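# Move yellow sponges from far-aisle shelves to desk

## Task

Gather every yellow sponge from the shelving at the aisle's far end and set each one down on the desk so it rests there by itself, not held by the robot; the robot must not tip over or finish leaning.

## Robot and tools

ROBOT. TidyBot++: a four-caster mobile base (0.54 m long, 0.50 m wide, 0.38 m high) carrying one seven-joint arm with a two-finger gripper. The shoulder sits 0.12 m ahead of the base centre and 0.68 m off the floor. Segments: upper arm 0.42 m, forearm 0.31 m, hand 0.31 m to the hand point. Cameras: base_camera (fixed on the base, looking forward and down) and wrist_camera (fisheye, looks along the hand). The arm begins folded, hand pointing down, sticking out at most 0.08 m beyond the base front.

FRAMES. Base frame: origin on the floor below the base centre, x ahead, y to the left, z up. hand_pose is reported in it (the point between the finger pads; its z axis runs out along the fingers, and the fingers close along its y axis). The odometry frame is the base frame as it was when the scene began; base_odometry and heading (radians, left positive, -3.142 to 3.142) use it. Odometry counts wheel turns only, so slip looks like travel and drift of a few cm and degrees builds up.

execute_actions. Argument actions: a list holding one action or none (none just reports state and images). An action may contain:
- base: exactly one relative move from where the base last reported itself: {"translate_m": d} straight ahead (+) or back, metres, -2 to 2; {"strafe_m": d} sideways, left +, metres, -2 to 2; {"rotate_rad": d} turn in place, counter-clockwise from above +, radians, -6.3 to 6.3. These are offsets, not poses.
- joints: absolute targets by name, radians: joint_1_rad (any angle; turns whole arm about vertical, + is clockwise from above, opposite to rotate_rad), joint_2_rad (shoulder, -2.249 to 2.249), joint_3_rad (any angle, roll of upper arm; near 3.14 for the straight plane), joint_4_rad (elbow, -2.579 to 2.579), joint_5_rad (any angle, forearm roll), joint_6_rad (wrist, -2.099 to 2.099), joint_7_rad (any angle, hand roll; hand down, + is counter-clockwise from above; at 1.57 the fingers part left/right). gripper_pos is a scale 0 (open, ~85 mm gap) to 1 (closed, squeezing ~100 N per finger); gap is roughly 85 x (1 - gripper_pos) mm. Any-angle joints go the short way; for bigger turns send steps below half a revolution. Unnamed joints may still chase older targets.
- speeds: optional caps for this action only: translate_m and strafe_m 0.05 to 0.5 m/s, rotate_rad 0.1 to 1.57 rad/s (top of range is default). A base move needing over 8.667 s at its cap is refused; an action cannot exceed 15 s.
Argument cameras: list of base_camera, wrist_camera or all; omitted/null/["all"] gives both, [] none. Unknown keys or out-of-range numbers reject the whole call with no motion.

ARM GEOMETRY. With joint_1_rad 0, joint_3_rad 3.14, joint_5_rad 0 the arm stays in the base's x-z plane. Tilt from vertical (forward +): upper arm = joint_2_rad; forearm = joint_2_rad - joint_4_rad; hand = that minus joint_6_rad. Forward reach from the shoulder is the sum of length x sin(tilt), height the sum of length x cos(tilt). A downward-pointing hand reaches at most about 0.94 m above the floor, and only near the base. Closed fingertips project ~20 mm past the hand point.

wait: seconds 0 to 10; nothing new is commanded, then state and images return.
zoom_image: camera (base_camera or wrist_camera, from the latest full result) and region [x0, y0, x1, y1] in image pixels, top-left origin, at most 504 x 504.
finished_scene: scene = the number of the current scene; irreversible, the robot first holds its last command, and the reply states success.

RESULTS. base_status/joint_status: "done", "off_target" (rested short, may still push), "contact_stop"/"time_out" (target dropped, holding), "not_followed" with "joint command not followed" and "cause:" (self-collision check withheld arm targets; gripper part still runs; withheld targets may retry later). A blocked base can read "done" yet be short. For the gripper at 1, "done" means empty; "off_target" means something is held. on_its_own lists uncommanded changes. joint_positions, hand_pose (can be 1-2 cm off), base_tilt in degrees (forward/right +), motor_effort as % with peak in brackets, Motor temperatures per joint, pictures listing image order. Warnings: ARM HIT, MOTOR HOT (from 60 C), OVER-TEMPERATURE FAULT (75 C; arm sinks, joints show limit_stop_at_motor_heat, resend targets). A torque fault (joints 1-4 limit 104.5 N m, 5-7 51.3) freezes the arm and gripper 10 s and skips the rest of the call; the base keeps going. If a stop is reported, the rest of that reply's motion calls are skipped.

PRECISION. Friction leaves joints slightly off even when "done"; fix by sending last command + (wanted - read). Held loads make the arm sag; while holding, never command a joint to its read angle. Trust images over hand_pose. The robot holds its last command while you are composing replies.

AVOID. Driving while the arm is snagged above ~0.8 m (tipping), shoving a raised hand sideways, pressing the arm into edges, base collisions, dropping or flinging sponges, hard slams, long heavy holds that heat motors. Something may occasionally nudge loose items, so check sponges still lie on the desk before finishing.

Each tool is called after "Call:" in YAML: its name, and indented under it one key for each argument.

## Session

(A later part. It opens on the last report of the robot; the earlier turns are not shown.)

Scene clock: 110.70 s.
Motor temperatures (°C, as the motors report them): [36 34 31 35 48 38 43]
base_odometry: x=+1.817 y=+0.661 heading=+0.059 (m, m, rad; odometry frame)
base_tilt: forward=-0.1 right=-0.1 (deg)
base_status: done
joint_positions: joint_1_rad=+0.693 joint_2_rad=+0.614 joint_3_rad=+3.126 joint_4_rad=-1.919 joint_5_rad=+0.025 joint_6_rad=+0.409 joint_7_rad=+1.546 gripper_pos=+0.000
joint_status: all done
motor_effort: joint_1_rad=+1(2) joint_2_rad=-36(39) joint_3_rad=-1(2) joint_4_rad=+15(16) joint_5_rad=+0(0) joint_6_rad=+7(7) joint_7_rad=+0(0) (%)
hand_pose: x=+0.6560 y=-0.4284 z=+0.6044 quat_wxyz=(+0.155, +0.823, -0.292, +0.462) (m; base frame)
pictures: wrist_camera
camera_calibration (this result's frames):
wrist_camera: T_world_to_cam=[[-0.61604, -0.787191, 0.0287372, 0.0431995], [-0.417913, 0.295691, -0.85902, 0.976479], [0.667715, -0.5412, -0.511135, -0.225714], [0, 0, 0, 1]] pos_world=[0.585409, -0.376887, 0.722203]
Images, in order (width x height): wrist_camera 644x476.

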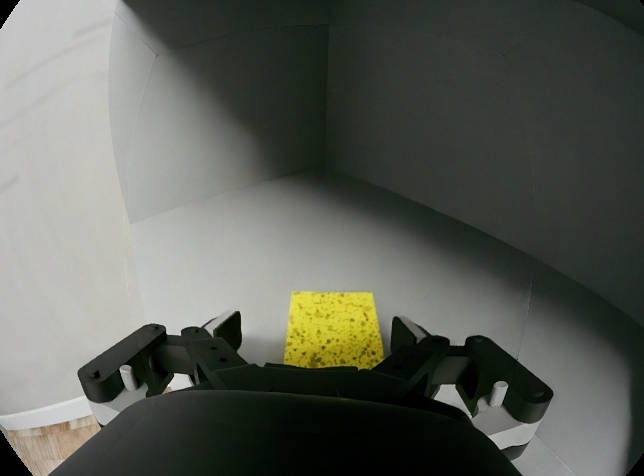

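Call:
execute_actions:
  actions:
    - {"base":{"translate_m":-0.018}}
  cameras: []

Call:
execute_actions:
  actions:
    - {"joints":{"joint_2_rad":0.675}}
  cameras: ["wrist_camera"]

Call:
execute_actions:
  actions:
    - {"joints":{"gripper_pos":1}}
  cameras: []

Call:
execute_actions:
  actions:
    - {"base":{"strafe_m":0.09},"joints":{"joint_2_rad":-0.3,"joint_4_rad":-2.4}}

Scene clock: 113.03 s.
Motor temperatures (°C, as the motors report them): [36 34 31 35 48 38 43]
base_odometry: x=+1.799 y=+0.660 heading=+0.059 (m, m, rad; odometry frame)
base_tilt: forward=-0.1 right=-0.1 (deg)
base_status: done
joint_positions: joint_1_rad=+0.690 joint_2_rad=+0.615 joint_3_rad=+3.126 joint_4_rad=-1.918 joint_5_rad=+0.025 joint_6_rad=+0.409 joint_7_rad=+1.546 gripper_pos=+0.000
joint_status: not commanded
motor_effort: joint_1_rad=+0(2) joint_2_rad=-36(38) joint_3_rad=-2(3) joint_4_rad=+14(16) joint_5_rad=+0(0) joint_6_rad=+7(7) joint_7_rad=+0(0) (%)
hand_pose: x=+0.6575 y=-0.4271 z=+0.6045 quat_wxyz=(+0.154, +0.823, -0.291, +0.462) (m; base frame)
pictures: none
No camera images: the call's "cameras" was empty. Leave "cameras" out to get every camera's image.

Scene clock: 113.87 s.
Motor temperatures (°C, as the motors report them): [36 34 31 35 48 38 43]
base_odometry: x=+1.799 y=+0.660 heading=+0.059 (m, m, rad; odometry frame)
base_tilt: forward=-0.1 right=-0.1 (deg)
base_status: not commanded
joint_positions: joint_1_rad=+0.690 joint_2_rad=+0.659 joint_3_rad=+3.126 joint_4_rad=-1.918 joint_5_rad=+0.025 joint_6_rad=+0.409 joint_7_rad=+1.546 gripper_pos=+0.000
joint_status: all done
motor_effort: joint_1_rad=+1(0) joint_2_rad=-37(39) joint_3_rad=-1(2) joint_4_rad=+14(15) joint_5_rad=+0(0) joint_6_rad=+7(7) joint_7_rad=+0(0) (%)
hand_pose: x=+0.6543 y=-0.4245 z=+0.5740 quat_wxyz=(+0.147, +0.833, -0.294, +0.444) (m; base frame)
pictures: wrist_camera
camera_calibration (this result's frames):
wrist_camera: T_world_to_cam=[[-0.612808, -0.789755, 0.027444, 0.0437003], [-0.447488, 0.318183, -0.835772, 0.964092], [0.651323, -0.524448, -0.548391, -0.198731], [0, 0, 0, 1]] pos_world=[0.587637, -0.37647, 0.695578]
Images, in order (width x height): wrist_camera 644x476.

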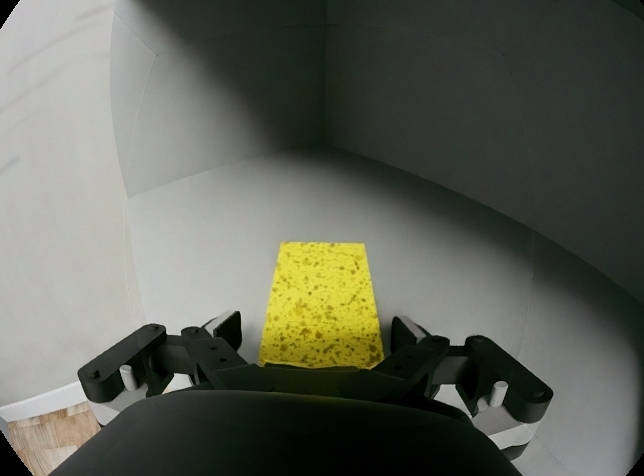

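Scene clock: 114.97 s.
Motor temperatures (°C, as the motors report them): [36 34 31 35 48 38 43]
base_odometry: x=+1.799 y=+0.660 heading=+0.059 (m, m, rad; odometry frame)
base_tilt: forward=-0.1 right=-0.1 (deg)
base_status: not commanded
joint_positions: joint_1_rad=+0.690 joint_2_rad=+0.660 joint_3_rad=+3.126 joint_4_rad=-1.917 joint_5_rad=+0.025 joint_6_rad=+0.413 joint_7_rad=+1.546 gripper_pos=+0.401
joint_status: gripper_pos off_target (ended at +0.401, target +1.000)
motor_effort: joint_1_rad=+1(0) joint_2_rad=-36(38) joint_3_rad=-1(1) joint_4_rad=+13(14) joint_5_rad=+0(0) joint_6_rad=+7(7) joint_7_rad=+0(0) (%)
hand_pose: x=+0.6552 y=-0.4251 z=+0.5751 quat_wxyz=(+0.148, +0.832, -0.294, +0.446) (m; base frame)
pictures: none
No camera images: the call's "cameras" was empty. Leave "cameras" out to get every camera's image.

Scene clock: 117.23 s.
Motor temperatures (°C, as the motors report them): [36 34 31 35 48 38 43]
base_odometry: x=+1.794 y=+0.750 heading=+0.059 (m, m, rad; odometry frame)
base_tilt: forward=-0.1 right=-0.1 (deg)
base_status: done
joint_positions: joint_1_rad=+0.684 joint_2_rad=-0.283 joint_3_rad=+3.126 joint_4_rad=-2.388 joint_5_rad=+0.025 joint_6_rad=+0.413 joint_7_rad=+1.546 gripper_pos=+0.401
joint_status: all done
motor_effort: joint_1_rad=+0(3) joint_2_rad=-10(39) joint_3_rad=+0(3) joint_4_rad=+20(20) joint_5_rad=+0(0) joint_6_rad=+8(9) joint_7_rad=+0(0) (%)
hand_pose: x=+0.4847 y=-0.2823 z=+0.8880 quat_wxyz=(+0.215, +0.709, -0.242, +0.627) (m; base frame)
pictures: base_camera, wrist_camera
camera_calibration (this result's frames):
wrist_camera: T_world_to_cam=[[-0.619801, -0.783448, 0.0453328, 0.0327085], [-0.10989, 0.0294487, -0.993507, 1.00029], [0.777027, -0.620759, -0.104345, -0.323966], [0, 0, 0, 1]] pos_world=[0.381924, -0.204936, 0.958506]
Images, in order (width x height): base_camera 644x364, wrist_camera 644x476.

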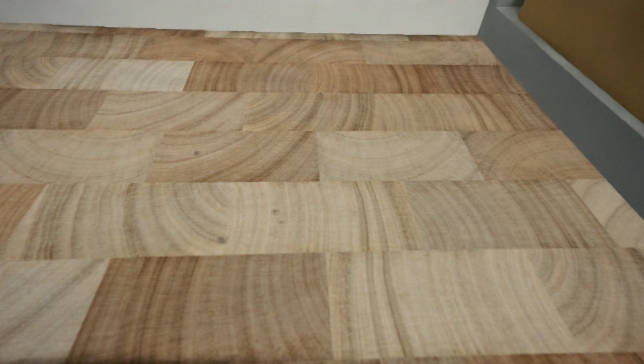

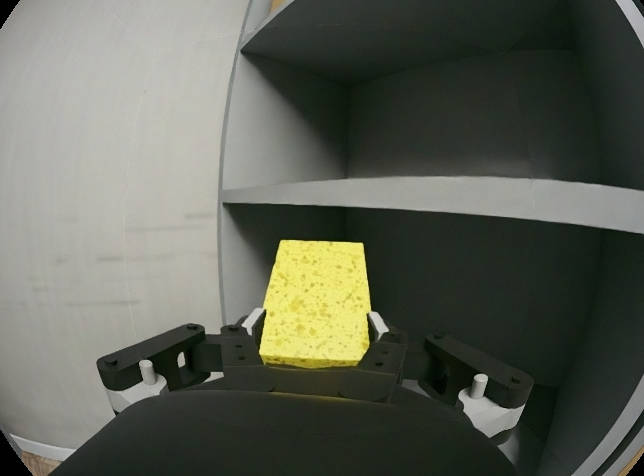

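Call:
execute_actions:
  actions:
    - {"joints":{"joint_1_rad":-0.7,"joint_4_rad":-2.1,"joint_6_rad":0.1}}
  cameras: ["wrist_camera"]

Call:
execute_actions:
  actions:
    - {"base":{"translate_m":-1.5},"joints":{"joint_1_rad":-0.3}}
  cameras: []

Call:
execute_actions:
  actions:
    - {"base":{"translate_m":-1.0},"joints":{"joint_1_rad":-3.0,"joint_2_rad":0.2,"joint_4_rad":-1.82,"joint_6_rad":-0.06}}
  cameras: ["wrist_camera"]

Call:
execute_actions:
  actions:
    - {"joints":{"joint_2_rad":0.31}}
  cameras: []

Scene clock: 122.53 s.
Motor temperatures (°C, as the motors report them): [36 34 31 35 48 38 43]
base_odometry: x=+1.794 y=+0.750 heading=+0.059 (m, m, rad; odometry frame)
base_tilt: forward=-0.1 right=-0.1 (deg)
base_status: not commanded
joint_positions: joint_1_rad=-0.683 joint_2_rad=-0.283 joint_3_rad=+3.126 joint_4_rad=-2.116 joint_5_rad=+0.025 joint_6_rad=+0.123 joint_7_rad=+1.546 gripper_pos=+0.401
joint_status: all done
motor_effort: joint_1_rad=+0(0) joint_2_rad=-12(12) joint_3_rad=+0(1) joint_4_rad=+22(22) joint_5_rad=+0(0) joint_6_rad=+9(8) joint_7_rad=+0(0) (%)
hand_pose: x=+0.4956 y=+0.3204 z=+0.9611 quat_wxyz=(-0.224, +0.708, +0.260, +0.617) (m; base frame)
pictures: wrist_camera
camera_calibration (this result's frames):
wrist_camera: T_world_to_cam=[[0.636975, -0.769374, 0.0482272, -0.121862], [-0.0634452, -0.11467, -0.991376, 1.07751], [0.768269, 0.628422, -0.121855, -0.329651], [0, 0, 0, 1]] pos_world=[0.399247, 0.236961, 1.03393]
Images, in order (width x height): wrist_camera 644x476.

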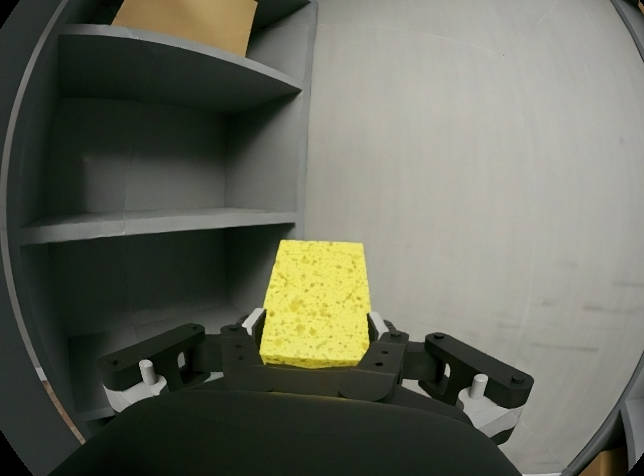

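Scene clock: 126.87 s.
Motor temperatures (°C, as the motors report them): [36 34 31 35 48 38 43]
base_odometry: x=+0.296 y=+0.662 heading=+0.059 (m, m, rad; odometry frame)
base_tilt: forward=-0.1 right=-0.1 (deg)
base_status: done
joint_positions: joint_1_rad=-0.317 joint_2_rad=-0.287 joint_3_rad=+3.127 joint_4_rad=-2.113 joint_5_rad=+0.025 joint_6_rad=+0.120 joint_7_rad=+1.546 gripper_pos=+0.401
joint_status: all done
motor_effort: joint_1_rad=+1(1) joint_2_rad=-11(17) joint_3_rad=+0(1) joint_4_rad=+22(23) joint_5_rad=+0(0) joint_6_rad=+8(9) joint_7_rad=+0(0) (%)
hand_pose: x=+0.5845 y=+0.1638 z=+0.9640 quat_wxyz=(-0.108, +0.743, +0.127, +0.649) (m; base frame)
pictures: none
No camera images: the call's "cameras" was empty. Leave "cameras" out to get every camera's image.

Scene clock: 130.47 s.
Motor temperatures (°C, as the motors report them): [36 34 31 35 48 38 43]
base_odometry: x=-0.702 y=+0.604 heading=+0.059 (m, m, rad; odometry frame)
base_tilt: forward=-0.2 right=-0.1 (deg)
base_status: done
joint_positions: joint_1_rad=-2.986 joint_2_rad=+0.178 joint_3_rad=+3.127 joint_4_rad=-1.837 joint_5_rad=+0.025 joint_6_rad=-0.037 joint_7_rad=+1.546 gripper_pos=+0.401
joint_status: all done
motor_effort: joint_1_rad=+1(1) joint_2_rad=-27(28) joint_3_rad=-1(2) joint_4_rad=+20(22) joint_5_rad=+0(0) joint_6_rad=+8(8) joint_7_rad=+0(0) (%)
hand_pose: x=-0.5090 y=+0.0884 z=+0.8173 quat_wxyz=(-0.517, +0.061, +0.853, +0.036) (m; base frame)
pictures: wrist_camera
camera_calibration (this result's frames):
wrist_camera: T_world_to_cam=[[0.135108, 0.989899, 0.0429663, -0.0601624], [0.448428, -0.0224209, -0.893538, 1.01702], [-0.883548, 0.139992, -0.446928, 0.0384706], [0, 0, 0, 1]] pos_world=[-0.413943, 0.0769716, 0.928527]
Images, in order (width x height): wrist_camera 644x476.

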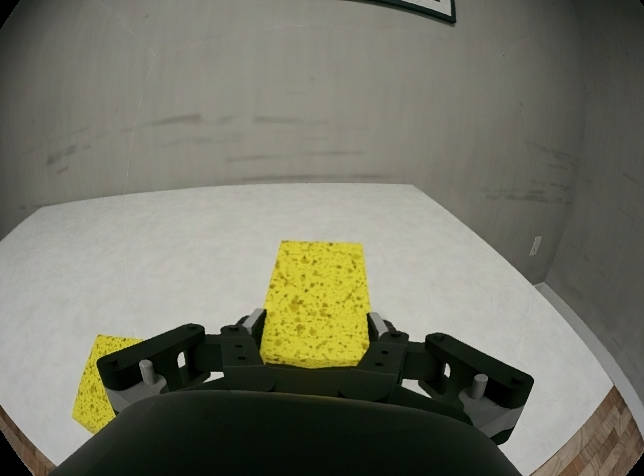

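Scene clock: 133.73 s.
Motor temperatures (°C, as the motors report them): [36 34 31 35 48 38 43]
base_odometry: x=-0.702 y=+0.604 heading=+0.059 (m, m, rad; odometry frame)
base_tilt: forward=-0.2 right=-0.1 (deg)
base_status: not commanded
joint_positions: joint_1_rad=-2.986 joint_2_rad=+0.291 joint_3_rad=+3.127 joint_4_rad=-1.807 joint_5_rad=+0.025 joint_6_rad=-0.036 joint_7_rad=+1.546 gripper_pos=+0.401
joint_status: all done
motor_effort: joint_1_rad=+1(0) joint_2_rad=-29(32) joint_3_rad=-1(1) joint_4_rad=+18(21) joint_5_rad=+0(0) joint_6_rad=+7(7) joint_7_rad=+0(0) (%)
hand_pose: x=-0.5302 y=+0.0916 z=+0.7609 quat_wxyz=(-0.482, +0.063, +0.873, +0.033) (m; base frame)
pictures: none
No camera images: the call's "cameras" was empty. Leave "cameras" out to get every camera's image.

The elbow was pushed up, so it's in contact.

Call:
execute_actions:
  actions:
    - {"joints":{"gripper_pos":0}}
  cameras: []

Call:
execute_actions:
  actions:
    - {"joints":{"joint_2_rad":0.05,"joint_6_rad":-0.4}}
  cameras: ["wrist_camera"]

Call:
finished_scene:
  scene: 1

Scene clock: 136.43 s.
Motor temperatures (°C, as the motors report them): [36 34 31 35 48 38 43]
base_odometry: x=-0.702 y=+0.604 heading=+0.059 (m, m, rad; odometry frame)
base_tilt: forward=-0.2 right=-0.1 (deg)
base_status: not commanded
joint_positions: joint_1_rad=-2.986 joint_2_rad=+0.293 joint_3_rad=+3.127 joint_4_rad=-1.811 joint_5_rad=+0.025 joint_6_rad=-0.036 joint_7_rad=+1.546 gripper_pos=+0.000
joint_status: all done
motor_effort: joint_1_rad=+1(1) joint_2_rad=-30(31) joint_3_rad=-1(0) joint_4_rad=+19(20) joint_5_rad=+0(0) joint_6_rad=+7(7) joint_7_rad=+0(0) (%)
hand_pose: x=-0.5287 y=+0.0914 z=+0.7566 quat_wxyz=(-0.479, +0.063, +0.875, +0.033) (m; base frame)
pictures: none
No camera images: the call's "cameras" was empty. Leave "cameras" out to get every camera's image.

Scene clock: 137.73 s.
Motor temperatures (°C, as the motors report them): [36 34 31 35 48 38 43]
base_odometry: x=-0.702 y=+0.604 heading=+0.059 (m, m, rad; odometry frame)
base_tilt: forward=-0.2 right=-0.1 (deg)
base_status: not commanded
joint_positions: joint_1_rad=-2.986 joint_2_rad=+0.055 joint_3_rad=+3.127 joint_4_rad=-1.811 joint_5_rad=+0.025 joint_6_rad=-0.377 joint_7_rad=+1.546 gripper_pos=+0.000
joint_status: all done
motor_effort: joint_1_rad=+1(0) joint_2_rad=-23(33) joint_3_rad=+0(0) joint_4_rad=+21(21) joint_5_rad=+0(0) joint_6_rad=+6(8) joint_7_rad=+0(0) (%)
hand_pose: x=-0.4424 y=+0.0812 z=+0.8164 quat_wxyz=(-0.433, +0.066, +0.898, +0.034) (m; base frame)
pictures: wrist_camera
camera_calibration (this result's frames):
wrist_camera: T_world_to_cam=[[0.133922, 0.989888, 0.0467606, -0.065637], [0.609748, -0.0451127, -0.79131, 0.975908], [-0.781199, 0.134486, -0.609624, 0.276501], [0, 0, 0, 1]] pos_world=[-0.370266, 0.0718137, 0.943876]
Images, in order (width x height): wrist_camera 644x476.

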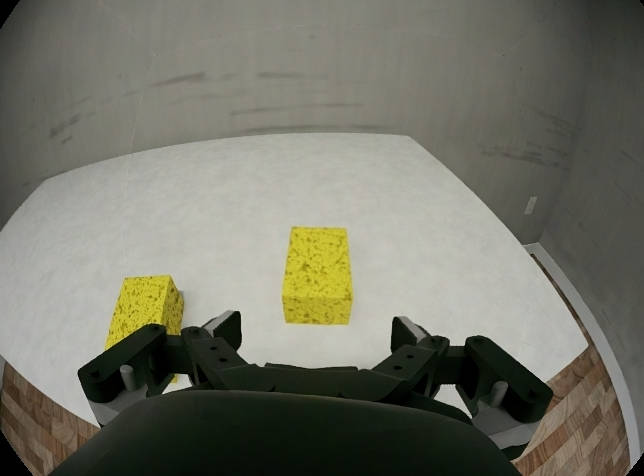

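The scene is finished: the task was done.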